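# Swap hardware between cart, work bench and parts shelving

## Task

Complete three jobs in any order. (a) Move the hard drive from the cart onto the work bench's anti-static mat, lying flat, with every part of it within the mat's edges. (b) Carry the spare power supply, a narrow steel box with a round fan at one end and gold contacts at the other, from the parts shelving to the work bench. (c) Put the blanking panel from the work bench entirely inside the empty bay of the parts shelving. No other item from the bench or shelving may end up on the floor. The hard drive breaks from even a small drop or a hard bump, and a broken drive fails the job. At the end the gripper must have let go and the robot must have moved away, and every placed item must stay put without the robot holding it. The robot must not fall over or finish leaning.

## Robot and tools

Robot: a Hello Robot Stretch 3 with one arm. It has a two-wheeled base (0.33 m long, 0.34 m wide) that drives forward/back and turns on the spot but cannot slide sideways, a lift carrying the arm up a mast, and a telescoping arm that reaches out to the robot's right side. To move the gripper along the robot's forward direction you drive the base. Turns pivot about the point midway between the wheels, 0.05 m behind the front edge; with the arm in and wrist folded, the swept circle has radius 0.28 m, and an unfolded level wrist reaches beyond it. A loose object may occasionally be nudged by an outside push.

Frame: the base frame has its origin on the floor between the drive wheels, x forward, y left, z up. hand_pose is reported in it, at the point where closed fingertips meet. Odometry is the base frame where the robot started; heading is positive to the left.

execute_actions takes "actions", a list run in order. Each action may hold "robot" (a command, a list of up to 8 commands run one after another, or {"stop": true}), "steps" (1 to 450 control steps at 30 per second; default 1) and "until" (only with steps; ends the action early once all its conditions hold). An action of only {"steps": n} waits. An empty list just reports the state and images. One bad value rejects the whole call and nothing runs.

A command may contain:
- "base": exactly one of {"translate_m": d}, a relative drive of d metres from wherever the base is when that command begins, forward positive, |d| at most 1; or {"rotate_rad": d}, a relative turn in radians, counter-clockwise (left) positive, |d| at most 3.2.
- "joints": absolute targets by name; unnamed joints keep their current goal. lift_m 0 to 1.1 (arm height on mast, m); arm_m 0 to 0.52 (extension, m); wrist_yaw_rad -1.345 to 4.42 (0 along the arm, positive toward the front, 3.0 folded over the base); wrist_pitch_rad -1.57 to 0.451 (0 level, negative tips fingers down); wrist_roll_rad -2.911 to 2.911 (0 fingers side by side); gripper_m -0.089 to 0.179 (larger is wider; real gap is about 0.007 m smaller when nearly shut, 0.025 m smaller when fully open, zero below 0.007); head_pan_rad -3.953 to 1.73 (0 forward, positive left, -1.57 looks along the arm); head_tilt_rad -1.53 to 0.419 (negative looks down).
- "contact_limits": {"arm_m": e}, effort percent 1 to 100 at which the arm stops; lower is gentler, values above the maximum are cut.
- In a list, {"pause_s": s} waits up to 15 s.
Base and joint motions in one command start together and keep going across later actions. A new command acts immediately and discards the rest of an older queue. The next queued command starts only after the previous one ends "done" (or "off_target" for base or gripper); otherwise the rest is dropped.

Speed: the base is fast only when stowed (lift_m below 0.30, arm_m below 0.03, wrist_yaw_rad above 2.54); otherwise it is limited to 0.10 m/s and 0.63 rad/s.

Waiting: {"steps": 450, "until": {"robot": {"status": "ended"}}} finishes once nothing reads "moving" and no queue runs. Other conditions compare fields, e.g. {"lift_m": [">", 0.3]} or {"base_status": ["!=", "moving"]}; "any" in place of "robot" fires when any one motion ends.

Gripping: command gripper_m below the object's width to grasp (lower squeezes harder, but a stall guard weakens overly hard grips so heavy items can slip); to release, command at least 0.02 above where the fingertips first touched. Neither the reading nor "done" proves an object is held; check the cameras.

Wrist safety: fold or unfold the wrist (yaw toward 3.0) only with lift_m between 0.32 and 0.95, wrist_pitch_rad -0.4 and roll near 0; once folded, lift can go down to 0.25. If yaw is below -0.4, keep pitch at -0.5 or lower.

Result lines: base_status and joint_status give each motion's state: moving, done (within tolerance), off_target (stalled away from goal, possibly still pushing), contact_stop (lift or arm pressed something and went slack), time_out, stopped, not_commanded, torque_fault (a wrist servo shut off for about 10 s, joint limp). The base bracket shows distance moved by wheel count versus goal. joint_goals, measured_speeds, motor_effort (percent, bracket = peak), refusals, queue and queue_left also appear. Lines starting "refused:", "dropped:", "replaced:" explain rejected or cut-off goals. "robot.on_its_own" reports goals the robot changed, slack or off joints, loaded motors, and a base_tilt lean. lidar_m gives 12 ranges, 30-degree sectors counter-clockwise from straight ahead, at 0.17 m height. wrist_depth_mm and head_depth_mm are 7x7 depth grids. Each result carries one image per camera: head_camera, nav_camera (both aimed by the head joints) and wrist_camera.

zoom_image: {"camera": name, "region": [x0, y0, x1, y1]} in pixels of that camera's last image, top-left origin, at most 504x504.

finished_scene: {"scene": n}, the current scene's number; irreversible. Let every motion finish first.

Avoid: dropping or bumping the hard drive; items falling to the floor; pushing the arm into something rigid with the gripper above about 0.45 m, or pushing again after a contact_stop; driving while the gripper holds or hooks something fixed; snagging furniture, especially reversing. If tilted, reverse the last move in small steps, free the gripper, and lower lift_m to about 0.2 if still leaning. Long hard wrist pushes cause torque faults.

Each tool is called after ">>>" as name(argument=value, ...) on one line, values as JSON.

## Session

>>> execute_actions(actions=[])

Scene clock: 0.00 s.
robot.base_odometry: x=+0.000 y=+0.000 heading=+0.000 (m, m, rad; robot's odometry frame)
robot.turned_by_wheels: +0.000 (rad since the last result)
robot.turned_by_imu: +0.000 (rad since the last result)
robot.base_tilt: forward=+0.0 right=-0.6 (deg)
robot.lidar_m: 1.29 1.30 2.33 1.58 1.96 1.35 1.26 0.96 1.08 2.45 2.24 2.69
robot.head_depth_mm: 1914 2542 2526 2528 2516 2514 2159 / 1818 1276 1271 1264 1259 1253 1253 / 1812 1266 1257 1258 1249 1251 1247 / 1737 1249 1250 1249 1243 1240 1228 / 1741 1237 1238 1238 1228 1225 1225 / 1735 1228 1228 1224 1223 1217 1208 / 1735 1220 1214 1216 1209 1204 1200
robot.base_status: not_commanded
robot.joint_positions: lift_m=+0.524 arm_m=+0.000 wrist_yaw_rad=+2.927 wrist_pitch_rad=-0.487 wrist_roll_rad=+0.017 gripper_m=+0.037 head_pan_rad=+0.004 head_tilt_rad=+0.009
robot.joint_goals: lift_m=+0.524 arm_m=+0.000 wrist_yaw_rad=+2.927 wrist_pitch_rad=-0.487 wrist_roll_rad=+0.017 gripper_m=+0.037 head_pan_rad=+0.004 head_tilt_rad=+0.009
robot.joint_status: lift_m=not_commanded arm_m=not_commanded wrist_yaw_rad=not_commanded wrist_pitch_rad=not_commanded wrist_roll_rad=not_commanded gripper_m=not_commanded head_pan_rad=not_commanded head_tilt_rad=not_commanded
robot.measured_speeds: translate_m=+0.000 rotate_rad=+0.000 lift_m=+0.000 arm_m=+0.000 wrist_yaw_rad=+0.000 wrist_pitch_rad=+0.000 wrist_roll_rad=+0.000 head_pan_rad=+0.000 head_tilt_rad=+0.000
robot: refusals=0 queue=idle queue_left=0
robot.motor_effort: left_wheel=+0 right_wheel=+1 lift_m=+37 arm_m=+0 wrist_yaw_rad=+0 wrist_pitch_rad=+4 wrist_roll_rad=+0 gripper_m=+0 head_pan_rad=+0 head_tilt_rad=+1 (%)
robot.hand_pose: x=+0.0247 y=+0.0654 z=+0.5219 quat_wxyz=(+0.244, +0.706, +0.094, +0.658) (m; robot's base frame)
robot.wrist_depth_mm: - - - - - - - / - - - - - - - / - - - - - - - / 926 - - - - - - / 811 800 870 872 927 953 965 / 686 701 - 759 777 812 823 / 619 646 658 651 682 710 720
pictures: head_camera (sideways: a quarter turn clockwise sets it upright), nav_camera (sideways: a quarter turn counterclockwise sets it upright), wrist_camera
camera_calibration (this result's frames):
head_camera: T_world_to_cam=[[0.0249375, 0.0128273, -0.999607, 1.3247], [-0.055655, 0.998385, 0.0114232, -0.00627489], [0.998139, 0.0553482, 0.0256111, -0.0766945], [0, 0, 0, 1]] pos_world=[0.0431677, -0.00648275, 1.32622]
nav_camera: T_world_to_cam=[[-0.0658455, -0.0623465, 0.99588, -1.25623], [-0.0148781, -0.997874, -0.063455, 0.138293], [0.997719, -0.018995, 0.0647779, -0.12603], [0, 0, 0, 1]] pos_world=[0.0450835, 0.0572838, 1.26799]
wrist_camera: T_world_to_cam=[[0.98848, -0.111691, 0.102139, -0.0726557], [0.00609788, -0.644909, -0.764235, 0.477766], [0.151228, 0.756054, -0.636799, 0.448469], [0, 0, 0, 1]] pos_world=[0.00108426, -0.0390656, 0.658131]
Images, in order (width x height): head_camera 896x504, nav_camera 672x504, wrist_camera 644x364.

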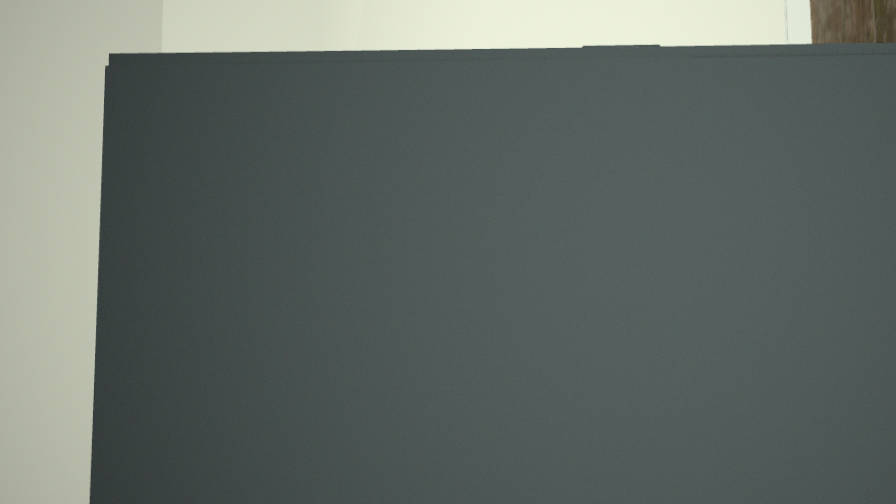

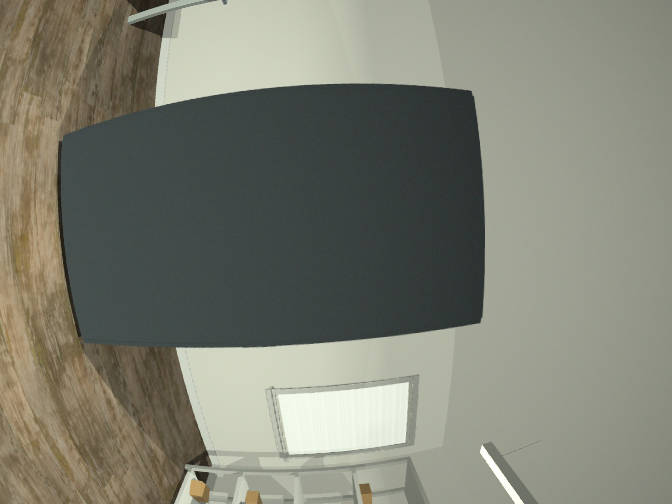

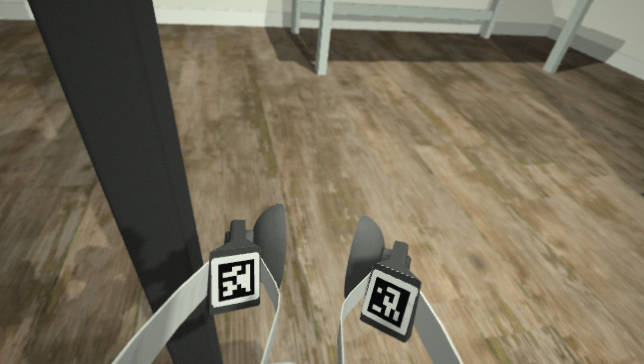

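Bench left, shelving right-front. Look around.

>>> execute_actions(actions=[{"robot":{"joints":{"head_pan_rad":1.2,"head_tilt_rad":-0.45,"lift_m":0.29}},"steps":200,"until":{"robot":{"head_pan_rad_status":["!=","moving"]}}}])

>>> execute_actions(actions=[{"robot":{"joints":{"head_pan_rad":-0.9,"head_tilt_rad":-0.35}},"steps":200,"until":{"robot":{"status":"ended"}}}])

>>> execute_actions(actions=[{"robot":{"joints":{"head_pan_rad":-2.5,"head_tilt_rad":-0.6}},"steps":200,"until":{"robot":{"status":"ended"}}}])

Scene clock: 7.50 s.
robot.base_odometry: x=+0.000 y=+0.000 heading=+0.000 (m, m, rad; robot's odometry frame)
robot.turned_by_wheels: +0.000 (rad since the last result)
robot.turned_by_imu: -0.001 (rad since the last result)
robot.base_tilt: forward=+0.2 right=-0.6 (deg)
robot.lidar_m: 1.29 1.31 2.33 1.58 1.97 1.35 1.26 0.96 1.08 2.46 2.23 2.69
robot.head_depth_mm: 2572 2777 2876 2983 2153 1674 1378 / 2450 2662 2309 2952 2151 1684 1380 / 2313 2498 2117 2827 2169 1682 1378 / 2218 2373 2144 2731 2171 1684 1385 / 2105 2253 2155 2602 2100 1685 1380 / 2023 2151 2171 2371 2086 1696 1387 / 1941 2064 2185 2363 2198 1703 1391
robot.base_status: not_commanded
robot.joint_positions: lift_m=+0.426 arm_m=+0.000 wrist_yaw_rad=+2.927 wrist_pitch_rad=-0.487 wrist_roll_rad=+0.017 gripper_m=+0.037 head_pan_rad=+1.193 head_tilt_rad=-0.444
robot.joint_goals: lift_m=+0.290 arm_m=+0.000 wrist_yaw_rad=+2.927 wrist_pitch_rad=-0.487 wrist_roll_rad=+0.017 gripper_m=+0.037 head_pan_rad=+1.200 head_tilt_rad=-0.450
robot.joint_status: lift_m=moving arm_m=not_commanded wrist_yaw_rad=not_commanded wrist_pitch_rad=not_commanded wrist_roll_rad=not_commanded gripper_m=not_commanded head_pan_rad=done head_tilt_rad=done
robot.measured_speeds: translate_m=+0.000 rotate_rad=+0.000 lift_m=-0.110 arm_m=+0.000 wrist_yaw_rad=+0.000 wrist_pitch_rad=+0.000 wrist_roll_rad=+0.000 head_pan_rad=+0.000 head_tilt_rad=+0.000
robot: refusals=0 queue=running queue_left=0
robot.motor_effort: left_wheel=+0(0) right_wheel=+1(1) lift_m=+28(37) arm_m=-1(1) wrist_yaw_rad=+0(1) wrist_pitch_rad=+4(4) wrist_roll_rad=+0(0) gripper_m=+1(0) head_pan_rad=+2(26) head_tilt_rad=-3(27) (%)
robot.hand_pose: x=+0.0247 y=+0.0654 z=+0.4232 quat_wxyz=(+0.244, +0.706, +0.094, +0.658) (m; robot's base frame)
robot.wrist_depth_mm: - - - - - - - / - - - - - - - / 959 - - - - - - / 797 - 834 881 900 981 999 / 673 691 747 739 775 800 824 / 592 603 - 641 676 695 710 / 519 550 578 568 566 602 604
pictures: head_camera (sideways: a quarter turn clockwise sets it upright), nav_camera (sideways: a quarter turn counterclockwise sets it upright), wrist_camera
camera_calibration (this result's frames):
head_camera: T_world_to_cam=[[-0.164861, -0.380705, -0.909881, 1.20848], [-0.943265, 0.33043, 0.0326545, -0.028488], [0.288221, 0.863643, -0.413581, 0.4993], [0, 0, 0, 1]] pos_world=[0.0284511, 0.0382697, 1.307]
nav_camera: T_world_to_cam=[[0.196461, 0.326606, 0.924517, -1.16434], [0.910689, -0.410223, -0.0486025, 0.113277], [0.363385, 0.851496, -0.378029, 0.454231], [0, 0, 0, 1]] pos_world=[-0.0394725, 0.0399742, 1.25367]
wrist_camera: T_world_to_cam=[[0.988484, -0.111674, 0.102122, -0.0625644], [0.00607168, -0.645031, -0.764132, 0.402272], [0.151206, 0.755952, -0.636925, 0.385683], [0, 0, 0, 1]] pos_world=[0.00108404, -0.0390664, 0.559429]
Images, in order (width x height): head_camera 896x504, nav_camera 672x504, wrist_camera 644x364.

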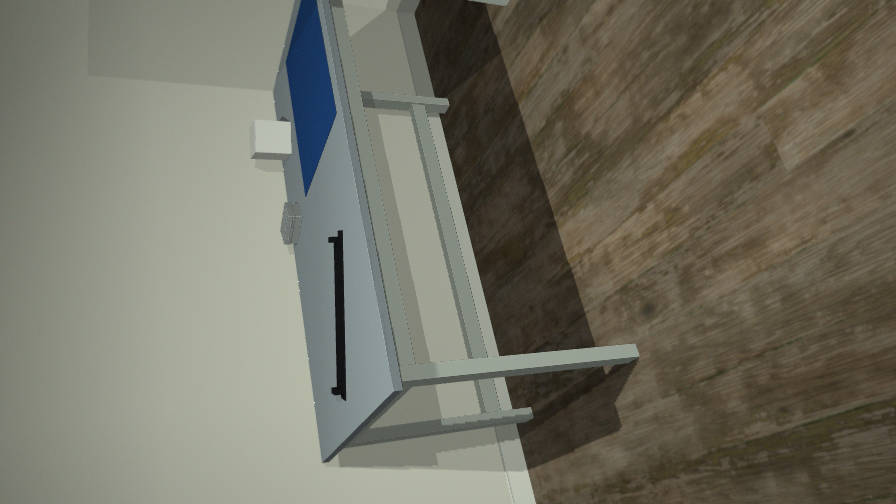

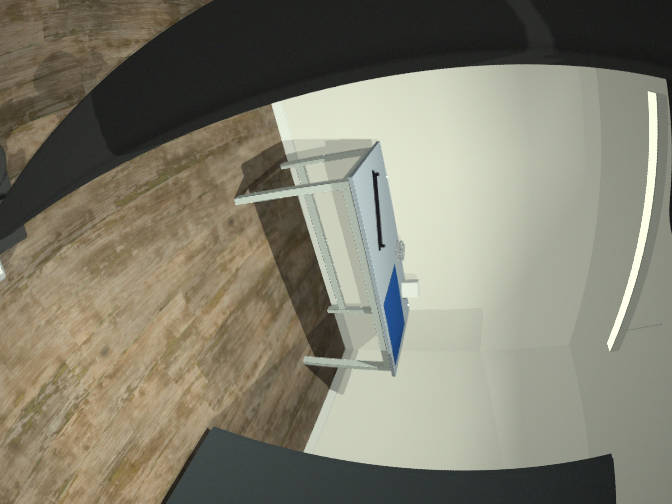

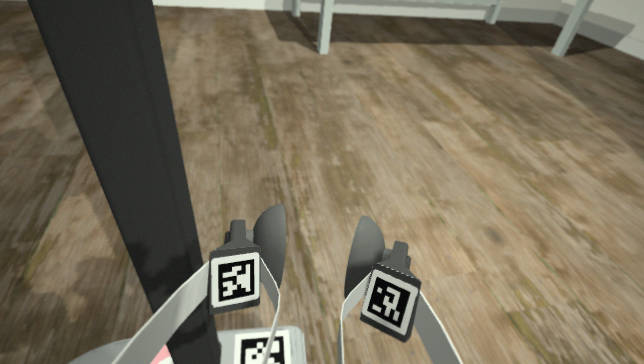

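Scene clock: 9.20 s.
robot.base_odometry: x=+0.000 y=+0.000 heading=+0.000 (m, m, rad; robot's odometry frame)
robot.turned_by_wheels: +0.000 (rad since the last result)
robot.turned_by_imu: +0.000 (rad since the last result)
robot.base_tilt: forward=+0.0 right=-0.4 (deg)
robot.lidar_m: 1.29 1.31 2.33 1.58 1.97 1.35 1.26 0.96 1.08 2.45 2.23 2.69
robot.head_depth_mm: 2154 2266 2377 2523 2446 1837 1471 / 2240 2368 2501 2683 2464 1827 1472 / 2339 2485 2629 2698 2469 1848 1477 / 2512 2678 2843 2877 2468 1844 1480 / 2687 2834 3060 2912 2472 1854 1477 / 2859 3067 3214 3347 2484 1866 1487 / 2760 2870 2982 3102 2519 1868 1486
robot.base_status: not_commanded
robot.joint_positions: lift_m=+0.290 arm_m=+0.000 wrist_yaw_rad=+2.927 wrist_pitch_rad=-0.487 wrist_roll_rad=+0.017 gripper_m=+0.037 head_pan_rad=-0.893 head_tilt_rad=-0.359
robot.joint_goals: lift_m=+0.290 arm_m=+0.000 wrist_yaw_rad=+2.927 wrist_pitch_rad=-0.487 wrist_roll_rad=+0.017 gripper_m=+0.037 head_pan_rad=-0.900 head_tilt_rad=-0.350
robot.joint_status: lift_m=done arm_m=not_commanded wrist_yaw_rad=not_commanded wrist_pitch_rad=not_commanded wrist_roll_rad=not_commanded gripper_m=not_commanded head_pan_rad=done head_tilt_rad=done
robot.measured_speeds: translate_m=+0.000 rotate_rad=+0.000 lift_m=+0.000 arm_m=+0.000 wrist_yaw_rad=+0.000 wrist_pitch_rad=+0.000 wrist_roll_rad=+0.000 head_pan_rad=+0.000 head_tilt_rad=+0.000
robot: refusals=0 queue=done queue_left=0
robot.motor_effort: left_wheel=+0(0) right_wheel=+1(1) lift_m=+28(31) arm_m=-1(1) wrist_yaw_rad=+0(0) wrist_pitch_rad=+4(4) wrist_roll_rad=+0(0) gripper_m=+0(0) head_pan_rad=-3(30) head_tilt_rad=+5(16) (%)
robot.hand_pose: x=+0.0247 y=+0.0653 z=+0.2878 quat_wxyz=(+0.244, +0.706, +0.094, +0.658) (m; robot's base frame)
robot.wrist_depth_mm: - - - - - - - / 870 - - - - - - / 714 - 779 813 881 917 972 / 598 - 631 656 698 715 748 / 512 502 568 566 584 600 618 / - - - 478 512 514 526 / - - - 434 421 449 461
pictures: head_camera (sideways: a quarter turn clockwise sets it upright), nav_camera (sideways: a quarter turn counterclockwise sets it upright), wrist_camera
camera_calibration (this result's frames):
head_camera: T_world_to_cam=[[-0.200959, 0.269788, -0.941717, 1.25024], [0.750366, 0.660383, 0.0290643, -0.0341486], [0.629735, -0.700792, -0.335149, 0.395148], [0, 0, 0, 1]] pos_world=[0.0280331, -0.0378327, 1.3108]
nav_camera: T_world_to_cam=[[0.137623, -0.2698, 0.953031, -1.20121], [-0.80274, -0.594036, -0.0522501, 0.128483], [0.580232, -0.757845, -0.298332, 0.349189], [0, 0, 0, 1]] pos_world=[0.0658419, 0.016868, 1.25568]
wrist_camera: T_world_to_cam=[[0.988495, -0.111622, 0.102068, -0.0487149], [0.00598514, -0.645425, -0.763801, 0.298673], [0.151135, 0.755624, -0.637331, 0.299623], [0, 0, 0, 1]] pos_world=[0.00108356, -0.039069, 0.424057]
Images, in order (width x height): head_camera 896x504, nav_camera 672x504, wrist_camera 644x364.

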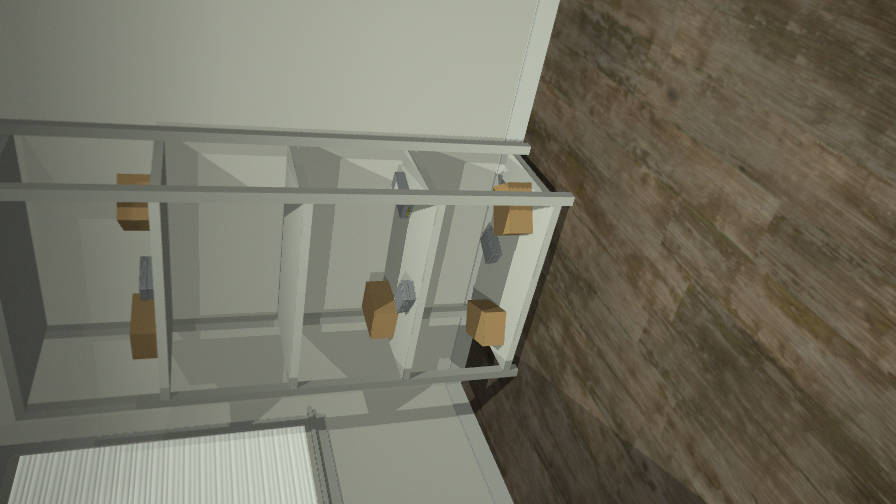

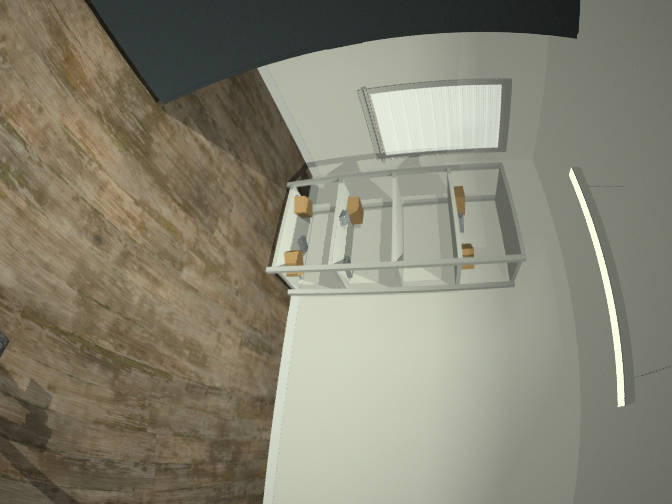

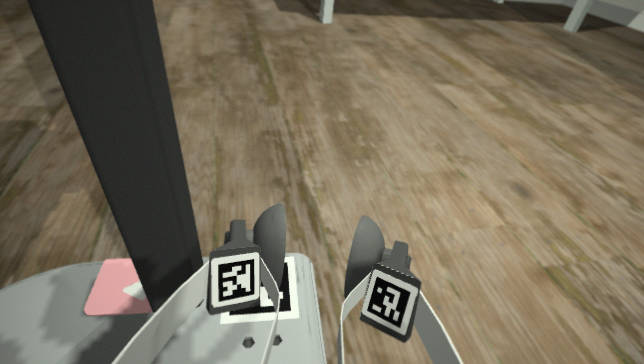

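Scene clock: 10.53 s.
robot.base_odometry: x=+0.000 y=+0.000 heading=+0.000 (m, m, rad; robot's odometry frame)
robot.turned_by_wheels: +0.000 (rad since the last result)
robot.turned_by_imu: +0.000 (rad since the last result)
robot.base_tilt: forward=+0.0 right=-0.4 (deg)
robot.lidar_m: 1.29 1.31 2.34 1.58 1.97 1.35 1.26 0.96 1.08 2.46 2.23 2.68
robot.head_depth_mm: 1069 1160 1267 1400 1562 1475 1252 / 1122 1223 1342 1503 1646 1472 1247 / 1184 1290 1381 1485 1645 1477 1254 / 1252 1381 1466 1291 1417 1449 1255 / 1329 1470 1510 1499 1638 1485 1257 / 1413 1575 1707 1536 1717 1488 1262 / 1513 1696 1948 2176 1830 1495 1260
robot.base_status: not_commanded
robot.joint_positions: lift_m=+0.290 arm_m=+0.000 wrist_yaw_rad=+2.927 wrist_pitch_rad=-0.487 wrist_roll_rad=+0.017 gripper_m=+0.037 head_pan_rad=-2.493 head_tilt_rad=-0.592
robot.joint_goals: lift_m=+0.290 arm_m=+0.000 wrist_yaw_rad=+2.927 wrist_pitch_rad=-0.487 wrist_roll_rad=+0.017 gripper_m=+0.037 head_pan_rad=-2.500 head_tilt_rad=-0.600
robot.joint_status: lift_m=done arm_m=not_commanded wrist_yaw_rad=not_commanded wrist_pitch_rad=not_commanded wrist_roll_rad=not_commanded gripper_m=not_commanded head_pan_rad=done head_tilt_rad=done
robot.measured_speeds: translate_m=+0.000 rotate_rad=+0.000 lift_m=+0.000 arm_m=+0.000 wrist_yaw_rad=+0.000 wrist_pitch_rad=+0.000 wrist_roll_rad=+0.000 head_pan_rad=+0.000 head_tilt_rad=+0.000
robot: refusals=0 queue=done queue_left=0
robot.motor_effort: left_wheel=+0(0) right_wheel=+1(1) lift_m=+28(28) arm_m=-1(1) wrist_yaw_rad=+1(0) wrist_pitch_rad=+4(4) wrist_roll_rad=+0(0) gripper_m=+0(0) head_pan_rad=-3(28) head_tilt_rad=-3(22) (%)
robot.hand_pose: x=+0.0247 y=+0.0653 z=+0.2878 quat_wxyz=(+0.244, +0.706, +0.094, +0.658) (m; robot's base frame)
robot.wrist_depth_mm: - - - - - - - / 883 - - - - - - / 704 - 756 829 866 893 964 / 584 - 655 663 689 719 748 / 507 509 546 565 585 597 624 / - - - 481 501 509 533 / - - - 427 422 447 462
pictures: head_camera (sideways: a quarter turn clockwise sets it upright), nav_camera (sideways: a quarter turn counterclockwise sets it upright), wrist_camera
camera_calibration (this result's frames):
head_camera: T_world_to_cam=[[0.441578, 0.318911, -0.838633, 1.11185], [0.631906, -0.774096, 0.0383578, -0.0455148], [-0.636949, -0.546875, -0.543345, 0.673789], [0, 0, 0, 1]] pos_world=[-0.0330381, -0.0213357, 1.30028]
nav_camera: T_world_to_cam=[[-0.442679, -0.257828, 0.858813, -1.07473], [-0.561612, 0.826365, -0.0413982, 0.11287], [-0.699019, -0.500646, -0.510613, 0.633236], [0, 0, 0, 1]] pos_world=[0.0302716, -0.0533421, 1.25101]
wrist_camera: T_world_to_cam=[[0.988495, -0.111622, 0.102068, -0.048715], [0.00598499, -0.645425, -0.763801, 0.298673], [0.151135, 0.755624, -0.637331, 0.299623], [0, 0, 0, 1]] pos_world=[0.00108359, -0.039069, 0.424057]
Images, in order (width x height): head_camera 896x504, nav_camera 672x504, wrist_camera 644x364.

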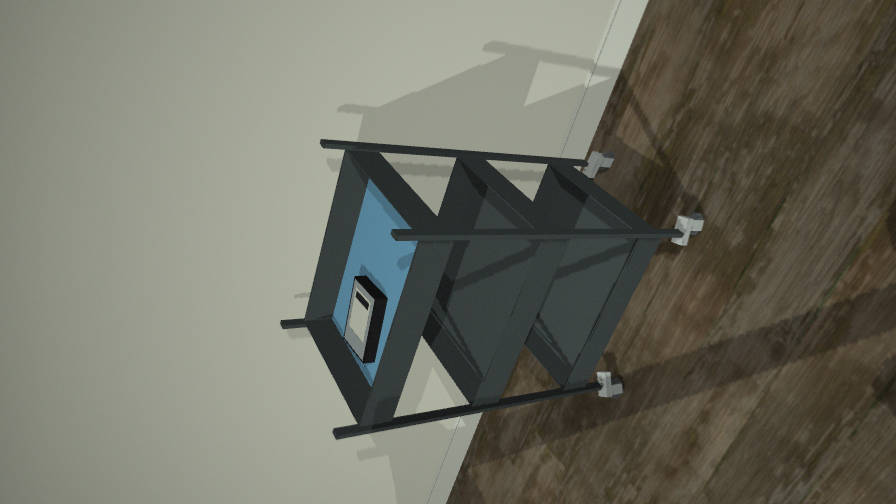

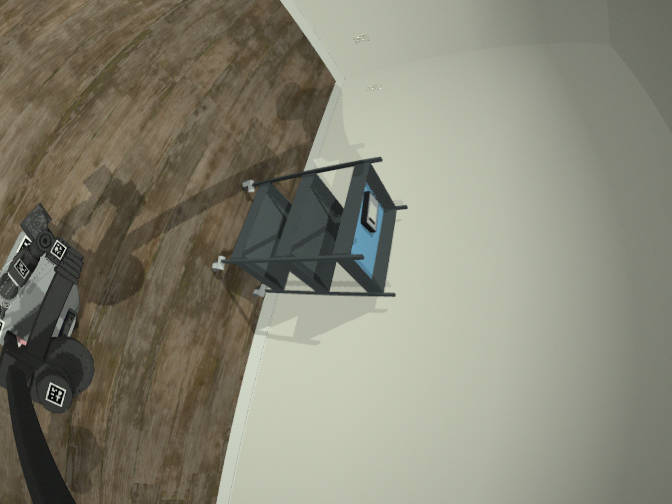

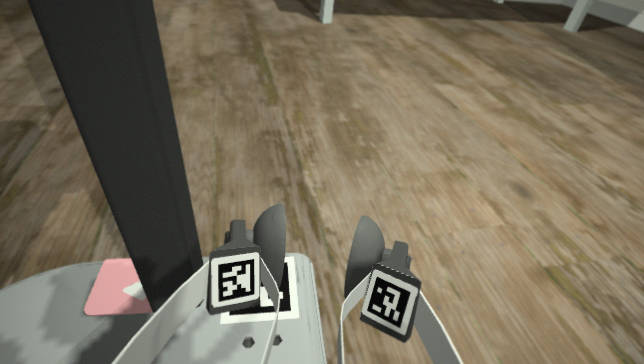

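>>> execute_actions(actions=[{"robot":[{"base":{"rotate_rad":-2.0},"joints":{"head_pan_rad":-1.3,"head_tilt_rad":-0.9}},{"base":{"translate_m":0.77}},{"base":{"rotate_rad":0.53}},{"joints":{"lift_m":0.85,"wrist_yaw_rad":1.2,"wrist_pitch_rad":-0.5,"gripper_m":0.16,"wrist_roll_rad":0.02}},{"joints":{"arm_m":0.25}}],"steps":450,"until":{"robot":{"status":"ended"}}},{"steps":200,"until":{"robot":{"status":"ended"}}}])

Scene clock: 60.53 s.
robot.base_odometry: x=-0.320 y=-0.700 heading=-1.470 (m, m, rad; robot's odometry frame)
robot.turned_by_wheels: -1.470 (rad since the last result)
robot.turned_by_imu: -1.469 (rad since the last result)
robot.base_tilt: forward=+0.0 right=-0.7 (deg)
robot.lidar_m: 1.79 1.86 1.96 1.69 1.74 2.34 2.97 1.23 0.46 0.44 0.46 1.22
robot.head_depth_mm: 738 835 - 773 928 1195 1117 / 755 871 938 774 961 1162 1122 / 774 898 - 778 984 1196 1121 / 796 914 921 797 1026 1215 1126 / 819 951 1093 796 1048 1243 1132 / 841 985 1183 1460 1437 1263 1136 / 868 1014 1232 1546 1448 1266 1134
robot.base_status: done (rotate_rad +0.5298 of +0.5300)
robot.joint_positions: lift_m=+0.850 arm_m=+0.250 wrist_yaw_rad=+1.200 wrist_pitch_rad=-0.514 wrist_roll_rad=+0.017 gripper_m=+0.160 head_pan_rad=-1.307 head_tilt_rad=-0.889
robot.joint_goals: lift_m=+0.850 arm_m=+0.250 wrist_yaw_rad=+1.200 wrist_pitch_rad=-0.500 wrist_roll_rad=+0.020 gripper_m=+0.160 head_pan_rad=-1.300 head_tilt_rad=-0.900
robot.joint_status: lift_m=done arm_m=done wrist_yaw_rad=done wrist_pitch_rad=done wrist_roll_rad=done gripper_m=done head_pan_rad=done head_tilt_rad=done
robot.measured_speeds: translate_m=+0.000 rotate_rad=+0.000 lift_m=+0.000 arm_m=+0.000 wrist_yaw_rad=+0.000 wrist_pitch_rad=+0.000 wrist_roll_rad=+0.000 head_pan_rad=+0.000 head_tilt_rad=+0.000
robot: refusals=0 queue=done queue_left=0
robot.motor_effort: left_wheel=-3(11) right_wheel=+5(13) lift_m=+47(48) arm_m=+4(4) wrist_yaw_rad=+0(4) wrist_pitch_rad=+4(4) wrist_roll_rad=+1(2) gripper_m=+0(93) head_pan_rad=+1(29) head_tilt_rad=-5(28) (%)
robot.hand_pose: x=+0.1755 y=-0.4713 z=+0.8414 quat_wxyz=(+0.662, +0.537, -0.468, +0.233) (m; robot's base frame)
robot.wrist_depth_mm: - - - - 749 514 393 / - - - - 773 521 407 / - - - - 799 536 406 / - - - - 819 544 397 / - - - - 367 393 379 / - - - 341 357 373 343 / 909 934 940 307 298 290 320
pictures: head_camera (sideways: a quarter turn clockwise sets it upright), nav_camera (sideways: a quarter turn counterclockwise sets it upright), wrist_camera
camera_calibration (this result's frames):
head_camera: T_world_to_cam=[[-0.187767, 0.74277, -0.642679, 0.860291], [0.957974, 0.282956, 0.0471384, -0.0589186], [0.216863, -0.606819, -0.764684, 0.956485], [0, 0, 0, 1]] pos_world=[0.010551, -0.0419139, 1.28708]
nav_camera: T_world_to_cam=[[0.132687, -0.728091, 0.672516, -0.835408], [-0.979282, -0.201025, -0.0244252, 0.0933084], [0.152976, -0.655341, -0.73968, 0.926015], [0, 0, 0, 1]] pos_world=[0.0605649, 0.0173603, 1.24906]
wrist_camera: T_world_to_cam=[[-0.260727, -0.960293, 0.0992954, -0.492624], [-0.65748, 0.101308, -0.74663, 0.828216], [0.706924, -0.259951, -0.657787, 0.476175], [0, 0, 0, 1]] pos_world=[0.0794755, -0.433186, 0.980508]
Images, in order (width x height): head_camera 896x504, nav_camera 672x504, wrist_camera 644x364.

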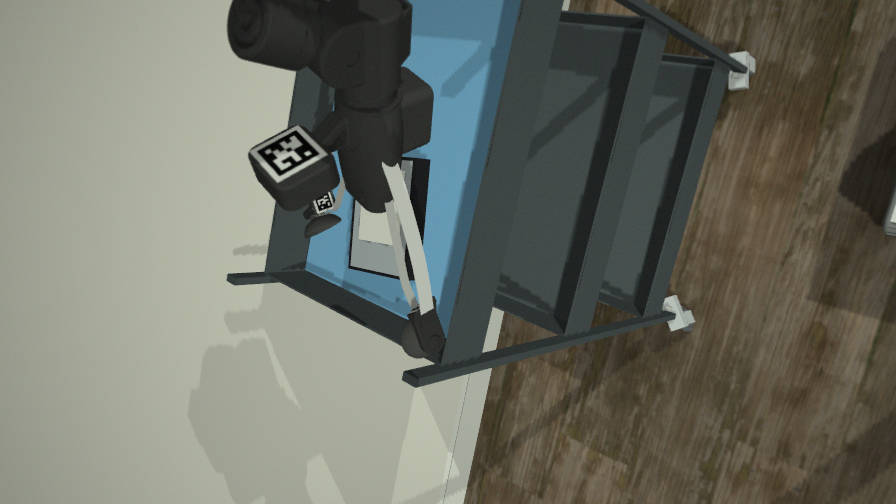

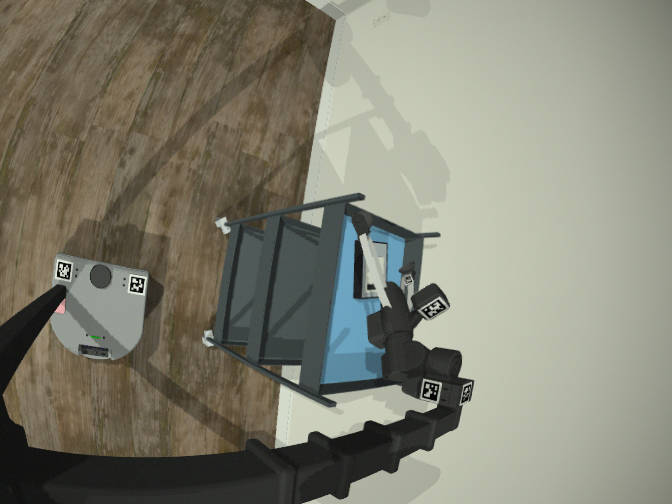

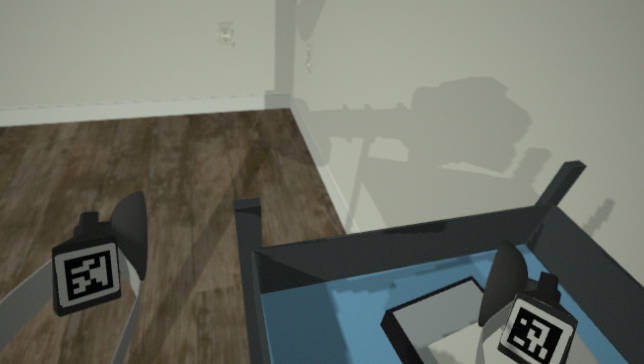

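>>> execute_actions(actions=[{"robot":[{"base":{"translate_m":-0.16},"joints":{"wrist_yaw_rad":1.45,"arm_m":0.43,"head_pan_rad":-1.1}}],"steps":450,"until":{"robot":{"status":"ended"}}}])

Scene clock: 67.67 s.
robot.base_odometry: x=-0.336 y=-0.541 heading=-1.470 (m, m, rad; robot's odometry frame)
robot.turned_by_wheels: +0.000 (rad since the last result)
robot.turned_by_imu: +0.000 (rad since the last result)
robot.base_tilt: forward=-0.1 right=-0.7 (deg)
robot.lidar_m: 1.95 2.02 2.06 1.68 1.74 2.18 2.81 1.23 0.90 0.43 0.46 1.23
robot.head_depth_mm: 752 853 885 792 1317 1251 1121 / 788 893 910 792 961 1167 1123 / 824 950 923 795 1004 1198 1124 / 864 979 943 836 1049 1241 1123 / 909 1061 924 856 1209 1260 1129 / 959 1135 1345 1587 1438 1267 1129 / 1018 1217 1504 1665 1437 1269 1133
robot.base_status: done (translate_m -0.1600 of -0.1600)
robot.joint_positions: lift_m=+0.850 arm_m=+0.430 wrist_yaw_rad=+1.449 wrist_pitch_rad=-0.514 wrist_roll_rad=+0.017 gripper_m=+0.160 head_pan_rad=-1.107 head_tilt_rad=-0.889
robot.joint_goals: lift_m=+0.850 arm_m=+0.430 wrist_yaw_rad=+1.450 wrist_pitch_rad=-0.500 wrist_roll_rad=+0.020 gripper_m=+0.160 head_pan_rad=-1.100 head_tilt_rad=-0.900
robot.joint_status: lift_m=done arm_m=done wrist_yaw_rad=done wrist_pitch_rad=done wrist_roll_rad=done gripper_m=done head_pan_rad=done head_tilt_rad=done
robot.measured_speeds: translate_m=+0.000 rotate_rad=+0.000 lift_m=+0.000 arm_m=+0.000 wrist_yaw_rad=+0.000 wrist_pitch_rad=+0.000 wrist_roll_rad=+0.000 head_pan_rad=+0.000 head_tilt_rad=+0.000
robot: refusals=0 queue=done queue_left=0
robot.motor_effort: left_wheel=-2(7) right_wheel=+5(8) lift_m=+47(47) arm_m=+4(5) wrist_yaw_rad=+2(1) wrist_pitch_rad=+4(4) wrist_roll_rad=+1(1) gripper_m=+1(0) head_pan_rad=+2(13) head_tilt_rad=-5(5) (%)
robot.hand_pose: x=+0.1883 y=-0.6006 z=+0.8414 quat_wxyz=(+0.628, +0.590, -0.398, +0.313) (m; robot's base frame)
robot.wrist_depth_mm: - - - - 829 455 318 / - - - - 815 451 314 / - - - - 807 446 311 / - - 424 436 432 445 309 / - 369 388 364 404 389 309 / - 325 335 317 359 355 306 / 904 285 298 296 311 312 292
pictures: head_camera (sideways: a quarter turn clockwise sets it upright), nav_camera (sideways: a quarter turn counterclockwise sets it upright), wrist_camera
camera_calibration (this result's frames):
head_camera: T_world_to_cam=[[-0.331375, 0.690764, -0.642679, 0.861167], [0.882809, 0.467361, 0.0471384, -0.0584601], [0.332924, -0.551742, -0.764684, 0.955777], [0, 0, 0, 1]] pos_world=[0.0187768, -0.0401981, 1.28708]
nav_camera: T_world_to_cam=[[0.274478, -0.687302, 0.672516, -0.836273], [-0.919945, -0.391285, -0.0244252, 0.0929465], [0.279933, -0.611974, -0.739679, 0.92524], [0, 0, 0, 1]] pos_world=[0.0560389, 0.0278192, 1.24906]
wrist_camera: T_world_to_cam=[[-0.0168352, -0.994916, 0.0992955, -0.680158], [-0.66222, -0.0633103, -0.74663, 0.751747], [0.74912, -0.0783251, -0.657787, 0.534664], [0, 0, 0, 1]] pos_world=[0.0858435, -0.587229, 0.980508]
Images, in order (width x height): head_camera 896x504, nav_camera 672x504, wrist_camera 644x364.

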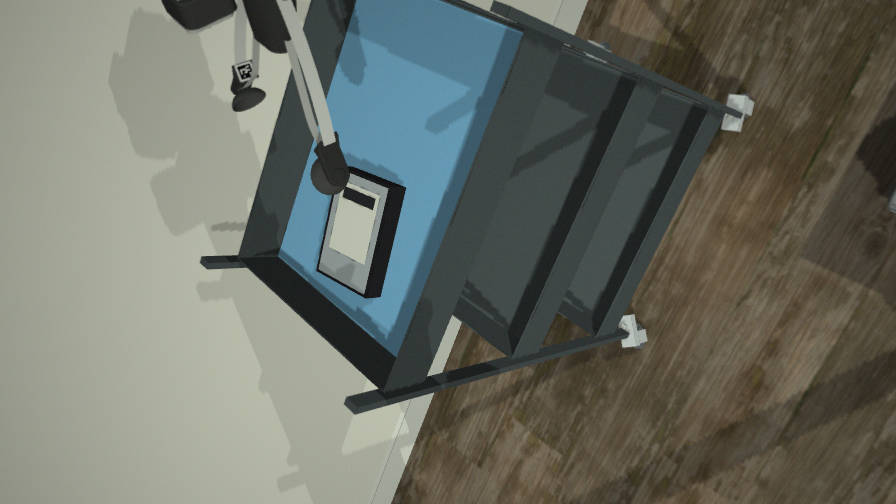

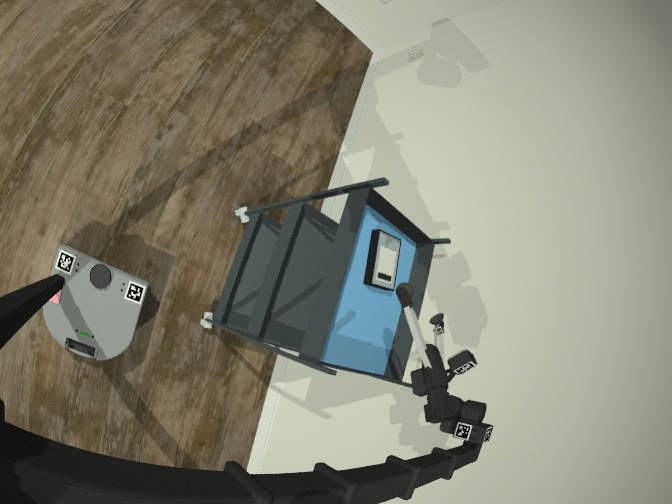

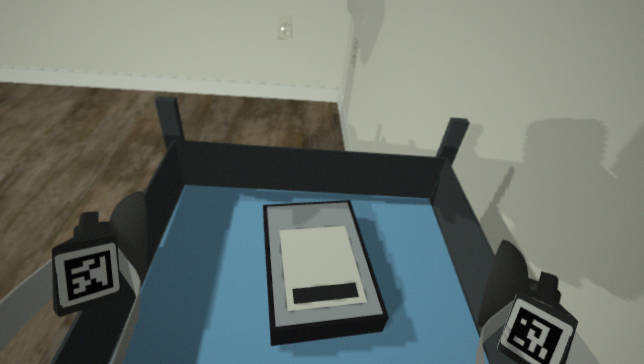

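>>> execute_actions(actions=[{"robot":[{"base":{"translate_m":0.119},"joints":{"wrist_yaw_rad":1.72,"arm_m":0.50,"gripper_m":0.17,"head_pan_rad":-1.3}},{"joints":{"lift_m":0.74}}],"steps":450,"until":{"robot":{"status":"ended"}}}])

Scene clock: 84.20 s.
robot.base_odometry: x=-0.324 y=-0.659 heading=-1.470 (m, m, rad; robot's odometry frame)
robot.turned_by_wheels: +0.000 (rad since the last result)
robot.turned_by_imu: -0.002 (rad since the last result)
robot.base_tilt: forward=-0.1 right=-0.5 (deg)
robot.lidar_m: 1.83 1.90 1.98 1.69 1.74 2.30 2.93 1.23 0.45 0.44 0.46 1.22
robot.head_depth_mm: 737 816 882 789 891 1232 1118 / 759 865 892 793 946 1149 1123 / 779 896 920 794 982 1197 1122 / 801 927 920 797 1027 1216 1124 / 824 952 942 819 1050 1237 1130 / 849 989 1200 1352 1408 1268 1129 / 873 1028 1250 1567 1437 1271 1133
robot.base_status: done (translate_m +0.1190 of +0.1190)
robot.joint_positions: lift_m=+0.740 arm_m=+0.500 wrist_yaw_rad=+1.718 wrist_pitch_rad=-0.514 wrist_roll_rad=+0.017 gripper_m=+0.170 head_pan_rad=-1.293 head_tilt_rad=-0.889
robot.joint_goals: lift_m=+0.740 arm_m=+0.500 wrist_yaw_rad=+1.720 wrist_pitch_rad=-0.500 wrist_roll_rad=+0.020 gripper_m=+0.170 head_pan_rad=-1.300 head_tilt_rad=-0.900
robot.joint_status: lift_m=done arm_m=done wrist_yaw_rad=done wrist_pitch_rad=done wrist_roll_rad=done gripper_m=done head_pan_rad=done head_tilt_rad=done
robot.measured_speeds: translate_m=+0.000 rotate_rad=+0.000 lift_m=+0.000 arm_m=+0.000 wrist_yaw_rad=+0.000 wrist_pitch_rad=+0.000 wrist_roll_rad=+0.000 head_pan_rad=+0.000 head_tilt_rad=+0.000
robot: refusals=0 queue=done queue_left=0
robot.motor_effort: left_wheel=-3(2) right_wheel=+5(11) lift_m=+29(48) arm_m=+3(3) wrist_yaw_rad=+2(4) wrist_pitch_rad=+4(4) wrist_roll_rad=+1(2) gripper_m=+1(54) head_pan_rad=-2(13) head_tilt_rad=-5(5) (%)
robot.hand_pose: x=+0.1876 y=-0.6139 z=+0.7320 quat_wxyz=(+0.580, +0.639, -0.315, +0.395) (m; robot's base frame)
robot.wrist_depth_mm: - - - - - 764 413 / - - - - - 681 387 / - 271 278 264 - 625 369 / 215 271 288 284 264 248 238 / 205 243 238 221 259 266 224 / - 210 196 191 219 237 193 / 183 187 167 169 194 204 176
pictures: head_camera (sideways: a quarter turn clockwise sets it upright), nav_camera (sideways: a quarter turn counterclockwise sets it upright), wrist_camera
camera_calibration (this result's frames):
head_camera: T_world_to_cam=[[-0.197836, 0.740152, -0.642679, 0.860353], [0.954043, 0.295938, 0.0471384, -0.0588946], [0.225083, -0.603818, -0.764684, 0.956435], [0, 0, 0, 1]] pos_world=[0.0111198, -0.0418496, 1.28708]
nav_camera: T_world_to_cam=[[0.142562, -0.726222, 0.672516, -0.835468], [-0.976462, -0.214304, -0.0244252, 0.0932912], [0.161861, -0.653204, -0.73968, 0.92596], [0, 0, 0, 1]] pos_world=[0.0603241, 0.0180983, 1.24906]
wrist_camera: T_world_to_cam=[[0.248609, -0.963501, 0.0992952, -0.713014], [-0.621475, -0.237303, -0.74663, 0.554366], [0.742941, 0.12391, -0.657788, 0.587493], [0, 0, 0, 1]] pos_world=[0.0853145, -0.628233, 0.871151]
Images, in order (width x height): head_camera 896x504, nav_camera 672x504, wrist_camera 644x364.

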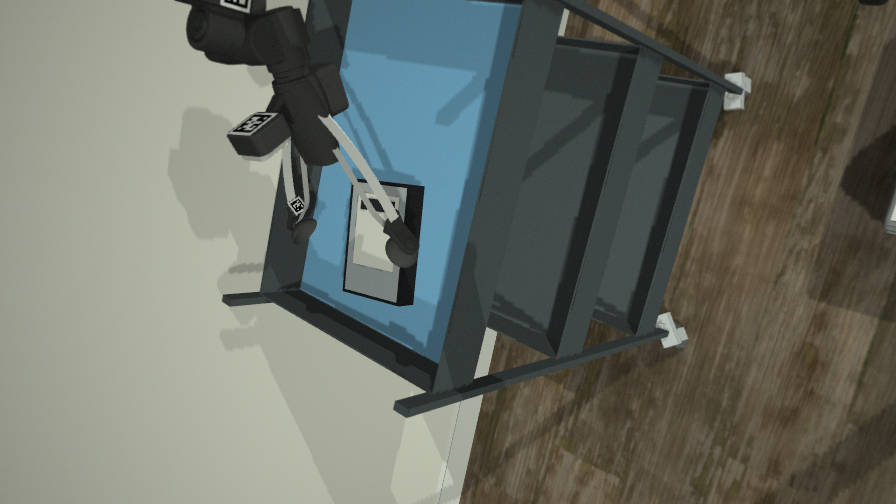

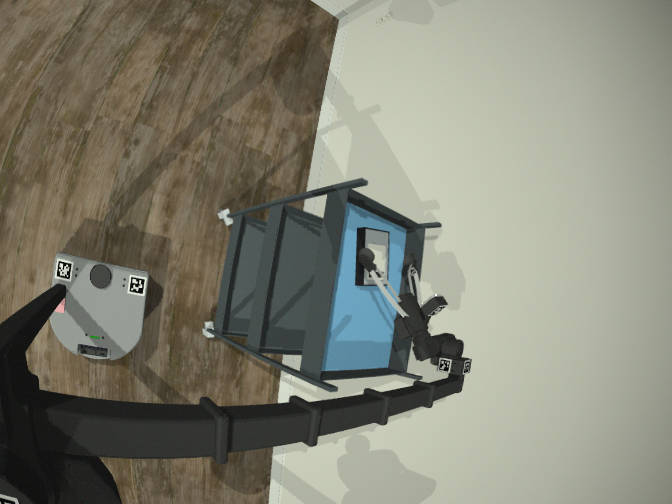

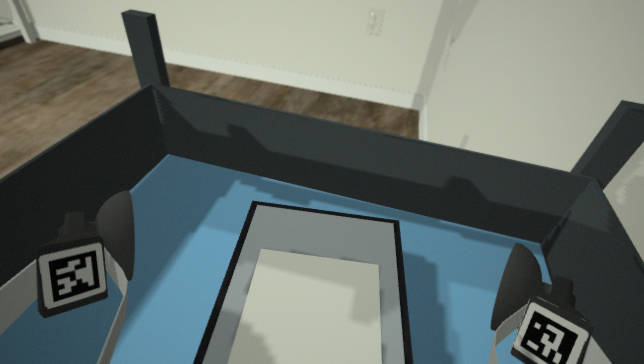

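>>> execute_actions(actions=[{"robot":[{"base":{"translate_m":0.004},"joints":{"lift_m":0.705}},{"joints":{"lift_m":0.694}}],"steps":450,"until":{"robot":{"status":"ended"}}}])

Scene clock: 96.07 s.
robot.base_odometry: x=-0.324 y=-0.663 heading=-1.470 (m, m, rad; robot's odometry frame)
robot.turned_by_wheels: +0.000 (rad since the last result)
robot.turned_by_imu: -0.001 (rad since the last result)
robot.base_tilt: forward=+0.1 right=-0.5 (deg)
robot.lidar_m: 1.83 1.89 1.98 1.69 1.74 2.30 2.93 1.23 0.45 0.44 0.46 1.23
robot.head_depth_mm: 738 834 885 789 920 1231 1121 / 758 871 944 792 947 1164 1120 / 779 897 917 793 984 1200 1124 / 802 924 924 797 1026 1220 1126 / 824 947 944 816 1044 1239 1126 / 846 992 1196 1365 1413 1266 1131 / 874 1030 1246 1566 1446 1269 1134
robot.base_status: done (translate_m +0.0040 of +0.0040)
robot.joint_positions: lift_m=+0.694 arm_m=+0.500 wrist_yaw_rad=+1.718 wrist_pitch_rad=-0.514 wrist_roll_rad=+0.017 gripper_m=+0.170 head_pan_rad=-1.293 head_tilt_rad=-0.889
robot.joint_goals: lift_m=+0.694 arm_m=+0.500 wrist_yaw_rad=+1.720 wrist_pitch_rad=-0.500 wrist_roll_rad=+0.020 gripper_m=+0.170 head_pan_rad=-1.300 head_tilt_rad=-0.900
robot.joint_status: lift_m=done arm_m=done wrist_yaw_rad=done wrist_pitch_rad=done wrist_roll_rad=done gripper_m=done head_pan_rad=done head_tilt_rad=done
robot.measured_speeds: translate_m=+0.000 rotate_rad=+0.000 lift_m=+0.000 arm_m=+0.000 wrist_yaw_rad=+0.000 wrist_pitch_rad=+0.000 wrist_roll_rad=+0.000 head_pan_rad=+0.000 head_tilt_rad=+0.000
robot: refusals=0 queue=done queue_left=0
robot.motor_effort: left_wheel=-2(2) right_wheel=+5(11) lift_m=+29(28) arm_m=+4(3) wrist_yaw_rad=+2(2) wrist_pitch_rad=+4(4) wrist_roll_rad=+1(2) gripper_m=+0(0) head_pan_rad=-2(2) head_tilt_rad=-6(5) (%)
robot.hand_pose: x=+0.1876 y=-0.6138 z=+0.6860 quat_wxyz=(+0.580, +0.639, -0.315, +0.395) (m; robot's base frame)
robot.wrist_depth_mm: - 241 - - - 761 405 / 202 250 244 228 227 604 389 / 204 246 259 253 233 216 203 / 201 213 204 189 227 235 218 / - 184 159 160 171 211 202 / - 160 135 139 146 180 181 / 140 139 120 123 127 156 164
pictures: head_camera (sideways: a quarter turn clockwise sets it upright), nav_camera (sideways: a quarter turn counterclockwise sets it upright), wrist_camera
camera_calibration (this result's frames):
head_camera: T_world_to_cam=[[-0.197815, 0.740157, -0.642679, 0.860353], [0.954052, 0.295911, 0.0471384, -0.0588947], [0.225066, -0.603824, -0.764684, 0.956435], [0, 0, 0, 1]] pos_world=[0.0111186, -0.0418498, 1.28708]
nav_camera: T_world_to_cam=[[0.142542, -0.726226, 0.672516, -0.835468], [-0.976467, -0.214277, -0.0244252, 0.0932913], [0.161843, -0.653208, -0.739679, 0.92596], [0, 0, 0, 1]] pos_world=[0.0603246, 0.0180968, 1.24906]
wrist_camera: T_world_to_cam=[[0.248623, -0.963497, 0.0992951, -0.708444], [-0.621474, -0.237312, -0.746628, 0.520015], [0.742938, 0.123919, -0.65779, 0.557244], [0, 0, 0, 1]] pos_world=[0.0853143, -0.628232, 0.825152]
Images, in order (width x height): head_camera 896x504, nav_camera 672x504, wrist_camera 644x364.

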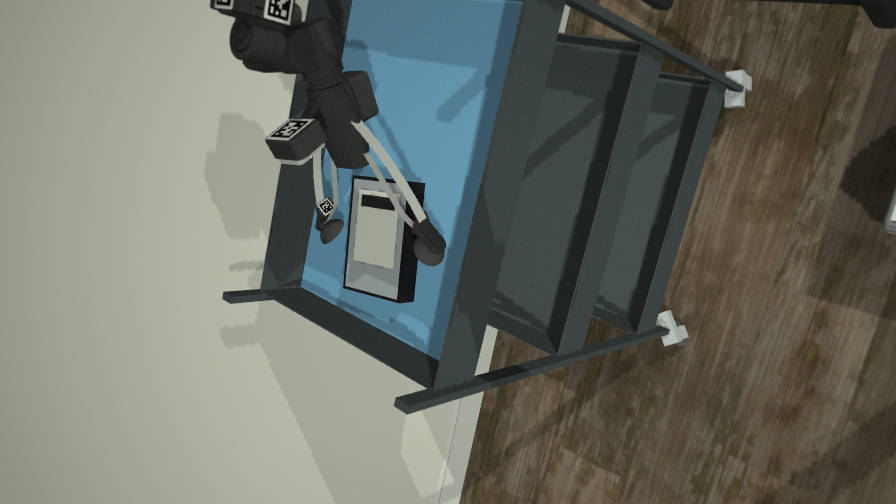

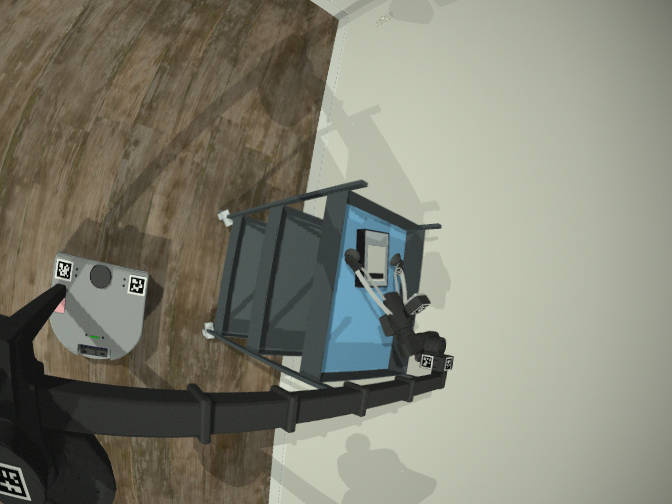

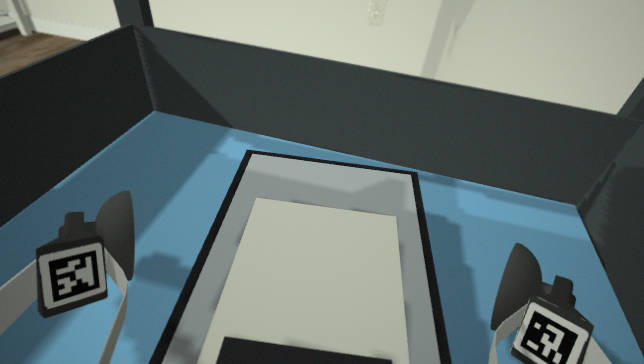

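>>> execute_actions(actions=[{"robot":[{"joints":{"gripper_m":0.12}},{"joints":{"gripper_m":0.06}},{"pause_s":0.5},{"joints":{"lift_m":0.705}},{"joints":{"lift_m":0.718}},{"pause_s":0.5}],"steps":400,"until":{"robot":{"status":"ended"}}}])

Scene clock: 104.70 s.
robot.base_odometry: x=-0.324 y=-0.663 heading=-1.470 (m, m, rad; robot's odometry frame)
robot.turned_by_wheels: +0.000 (rad since the last result)
robot.turned_by_imu: -0.001 (rad since the last result)
robot.base_tilt: forward=+0.0 right=-0.5 (deg)
robot.lidar_m: 1.83 1.90 1.98 1.68 1.74 2.30 2.93 1.23 0.45 0.44 0.46 1.22
robot.head_depth_mm: 738 826 886 789 919 1228 1118 / 758 867 939 792 947 1167 1126 / 779 897 914 792 984 1198 1123 / 799 927 927 796 1026 1212 1125 / 822 948 944 816 1042 1238 1131 / 848 993 1196 1368 1409 1262 1131 / 873 1027 1252 1565 1444 1265 1133
robot.base_status: done (translate_m +0.0040 of +0.0040)
robot.joint_positions: lift_m=+0.717 arm_m=+0.500 wrist_yaw_rad=+1.718 wrist_pitch_rad=-0.563 wrist_roll_rad=+0.017 gripper_m=+0.064 head_pan_rad=-1.293 head_tilt_rad=-0.889
robot.joint_goals: lift_m=+0.718 arm_m=+0.500 wrist_yaw_rad=+1.720 wrist_pitch_rad=-0.500 wrist_roll_rad=+0.020 gripper_m=+0.063 head_pan_rad=-1.300 head_tilt_rad=-0.900
robot.joint_status: lift_m=done arm_m=done wrist_yaw_rad=done wrist_pitch_rad=done wrist_roll_rad=done gripper_m=done head_pan_rad=done head_tilt_rad=done
robot.measured_speeds: translate_m=+0.000 rotate_rad=+0.000 lift_m=+0.000 arm_m=+0.000 wrist_yaw_rad=+0.000 wrist_pitch_rad=+0.000 wrist_roll_rad=+0.000 head_pan_rad=+0.000 head_tilt_rad=+0.000
robot: refusals=0 queue=done queue_left=0
robot.motor_effort: left_wheel=-2(3) right_wheel=+4(6) lift_m=+53(57) arm_m=+4(3) wrist_yaw_rad=+2(3) wrist_pitch_rad=+18(19) wrist_roll_rad=+1(1) gripper_m=-20(99) head_pan_rad=-3(3) head_tilt_rad=-5(5) (%)
robot.hand_pose: x=+0.1802 y=-0.6149 z=+0.6989 quat_wxyz=(+0.590, +0.646, -0.299, +0.380) (m; robot's base frame)
robot.wrist_depth_mm: - 249 - - - 753 410 / 214 254 252 240 - 634 388 / 207 255 270 261 241 224 211 / 207 225 201 190 243 246 220 / 193 200 157 161 171 220 206 / 171 - 136 140 144 194 189 / - 152 121 124 127 172 171
pictures: head_camera (sideways: a quarter turn clockwise sets it upright), nav_camera (sideways: a quarter turn counterclockwise sets it upright), wrist_camera
camera_calibration (this result's frames):
head_camera: T_world_to_cam=[[-0.197815, 0.740157, -0.642679, 0.860352], [0.954052, 0.295911, 0.0471384, -0.0588947], [0.225066, -0.603824, -0.764684, 0.956435], [0, 0, 0, 1]] pos_world=[0.0111186, -0.0418498, 1.28708]
nav_camera: T_world_to_cam=[[0.142542, -0.726226, 0.672516, -0.835468], [-0.976467, -0.214277, -0.0244252, 0.0932912], [0.161843, -0.653208, -0.73968, 0.92596], [0, 0, 0, 1]] pos_world=[0.0603246, 0.0180968, 1.24906]
wrist_camera: T_world_to_cam=[[0.253614, -0.962726, 0.0940142, -0.705654], [-0.657062, -0.242785, -0.71367, 0.504763], [0.709894, 0.119224, -0.694145, 0.599851], [0, 0, 0, 1]] pos_world=[0.0847939, -0.628319, 0.842959]
Images, in order (width x height): head_camera 896x504, nav_camera 672x504, wrist_camera 644x364.

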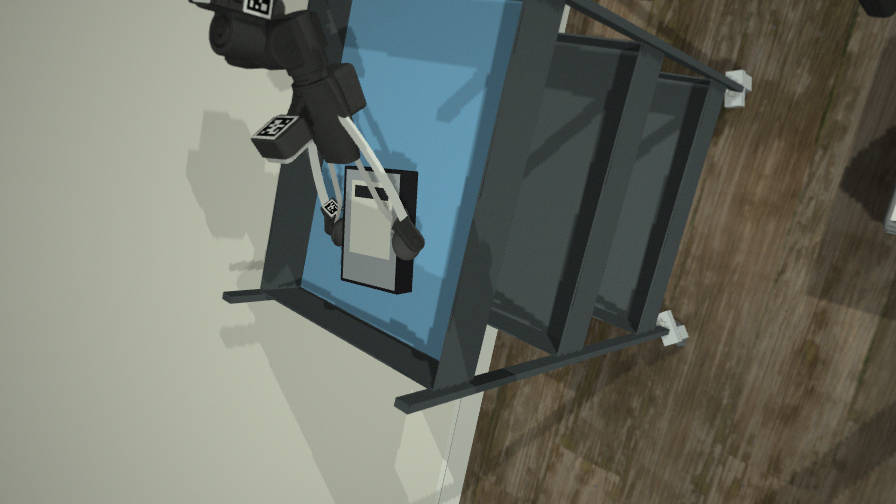

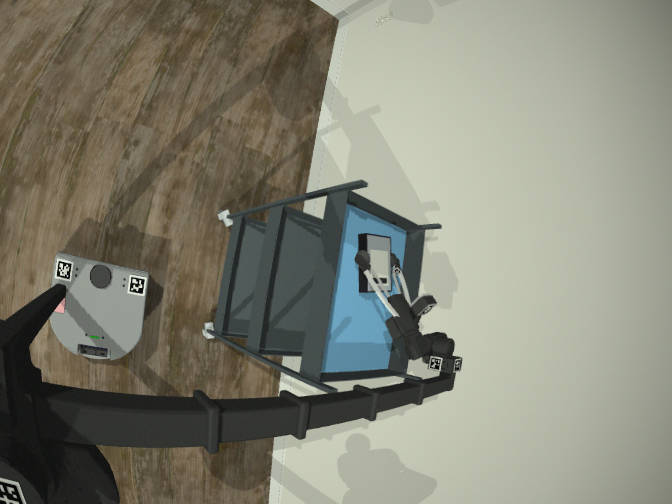

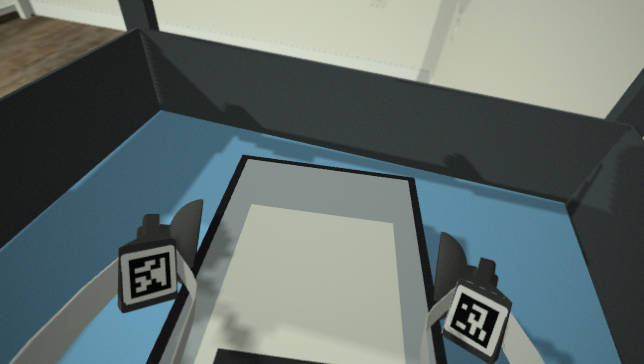

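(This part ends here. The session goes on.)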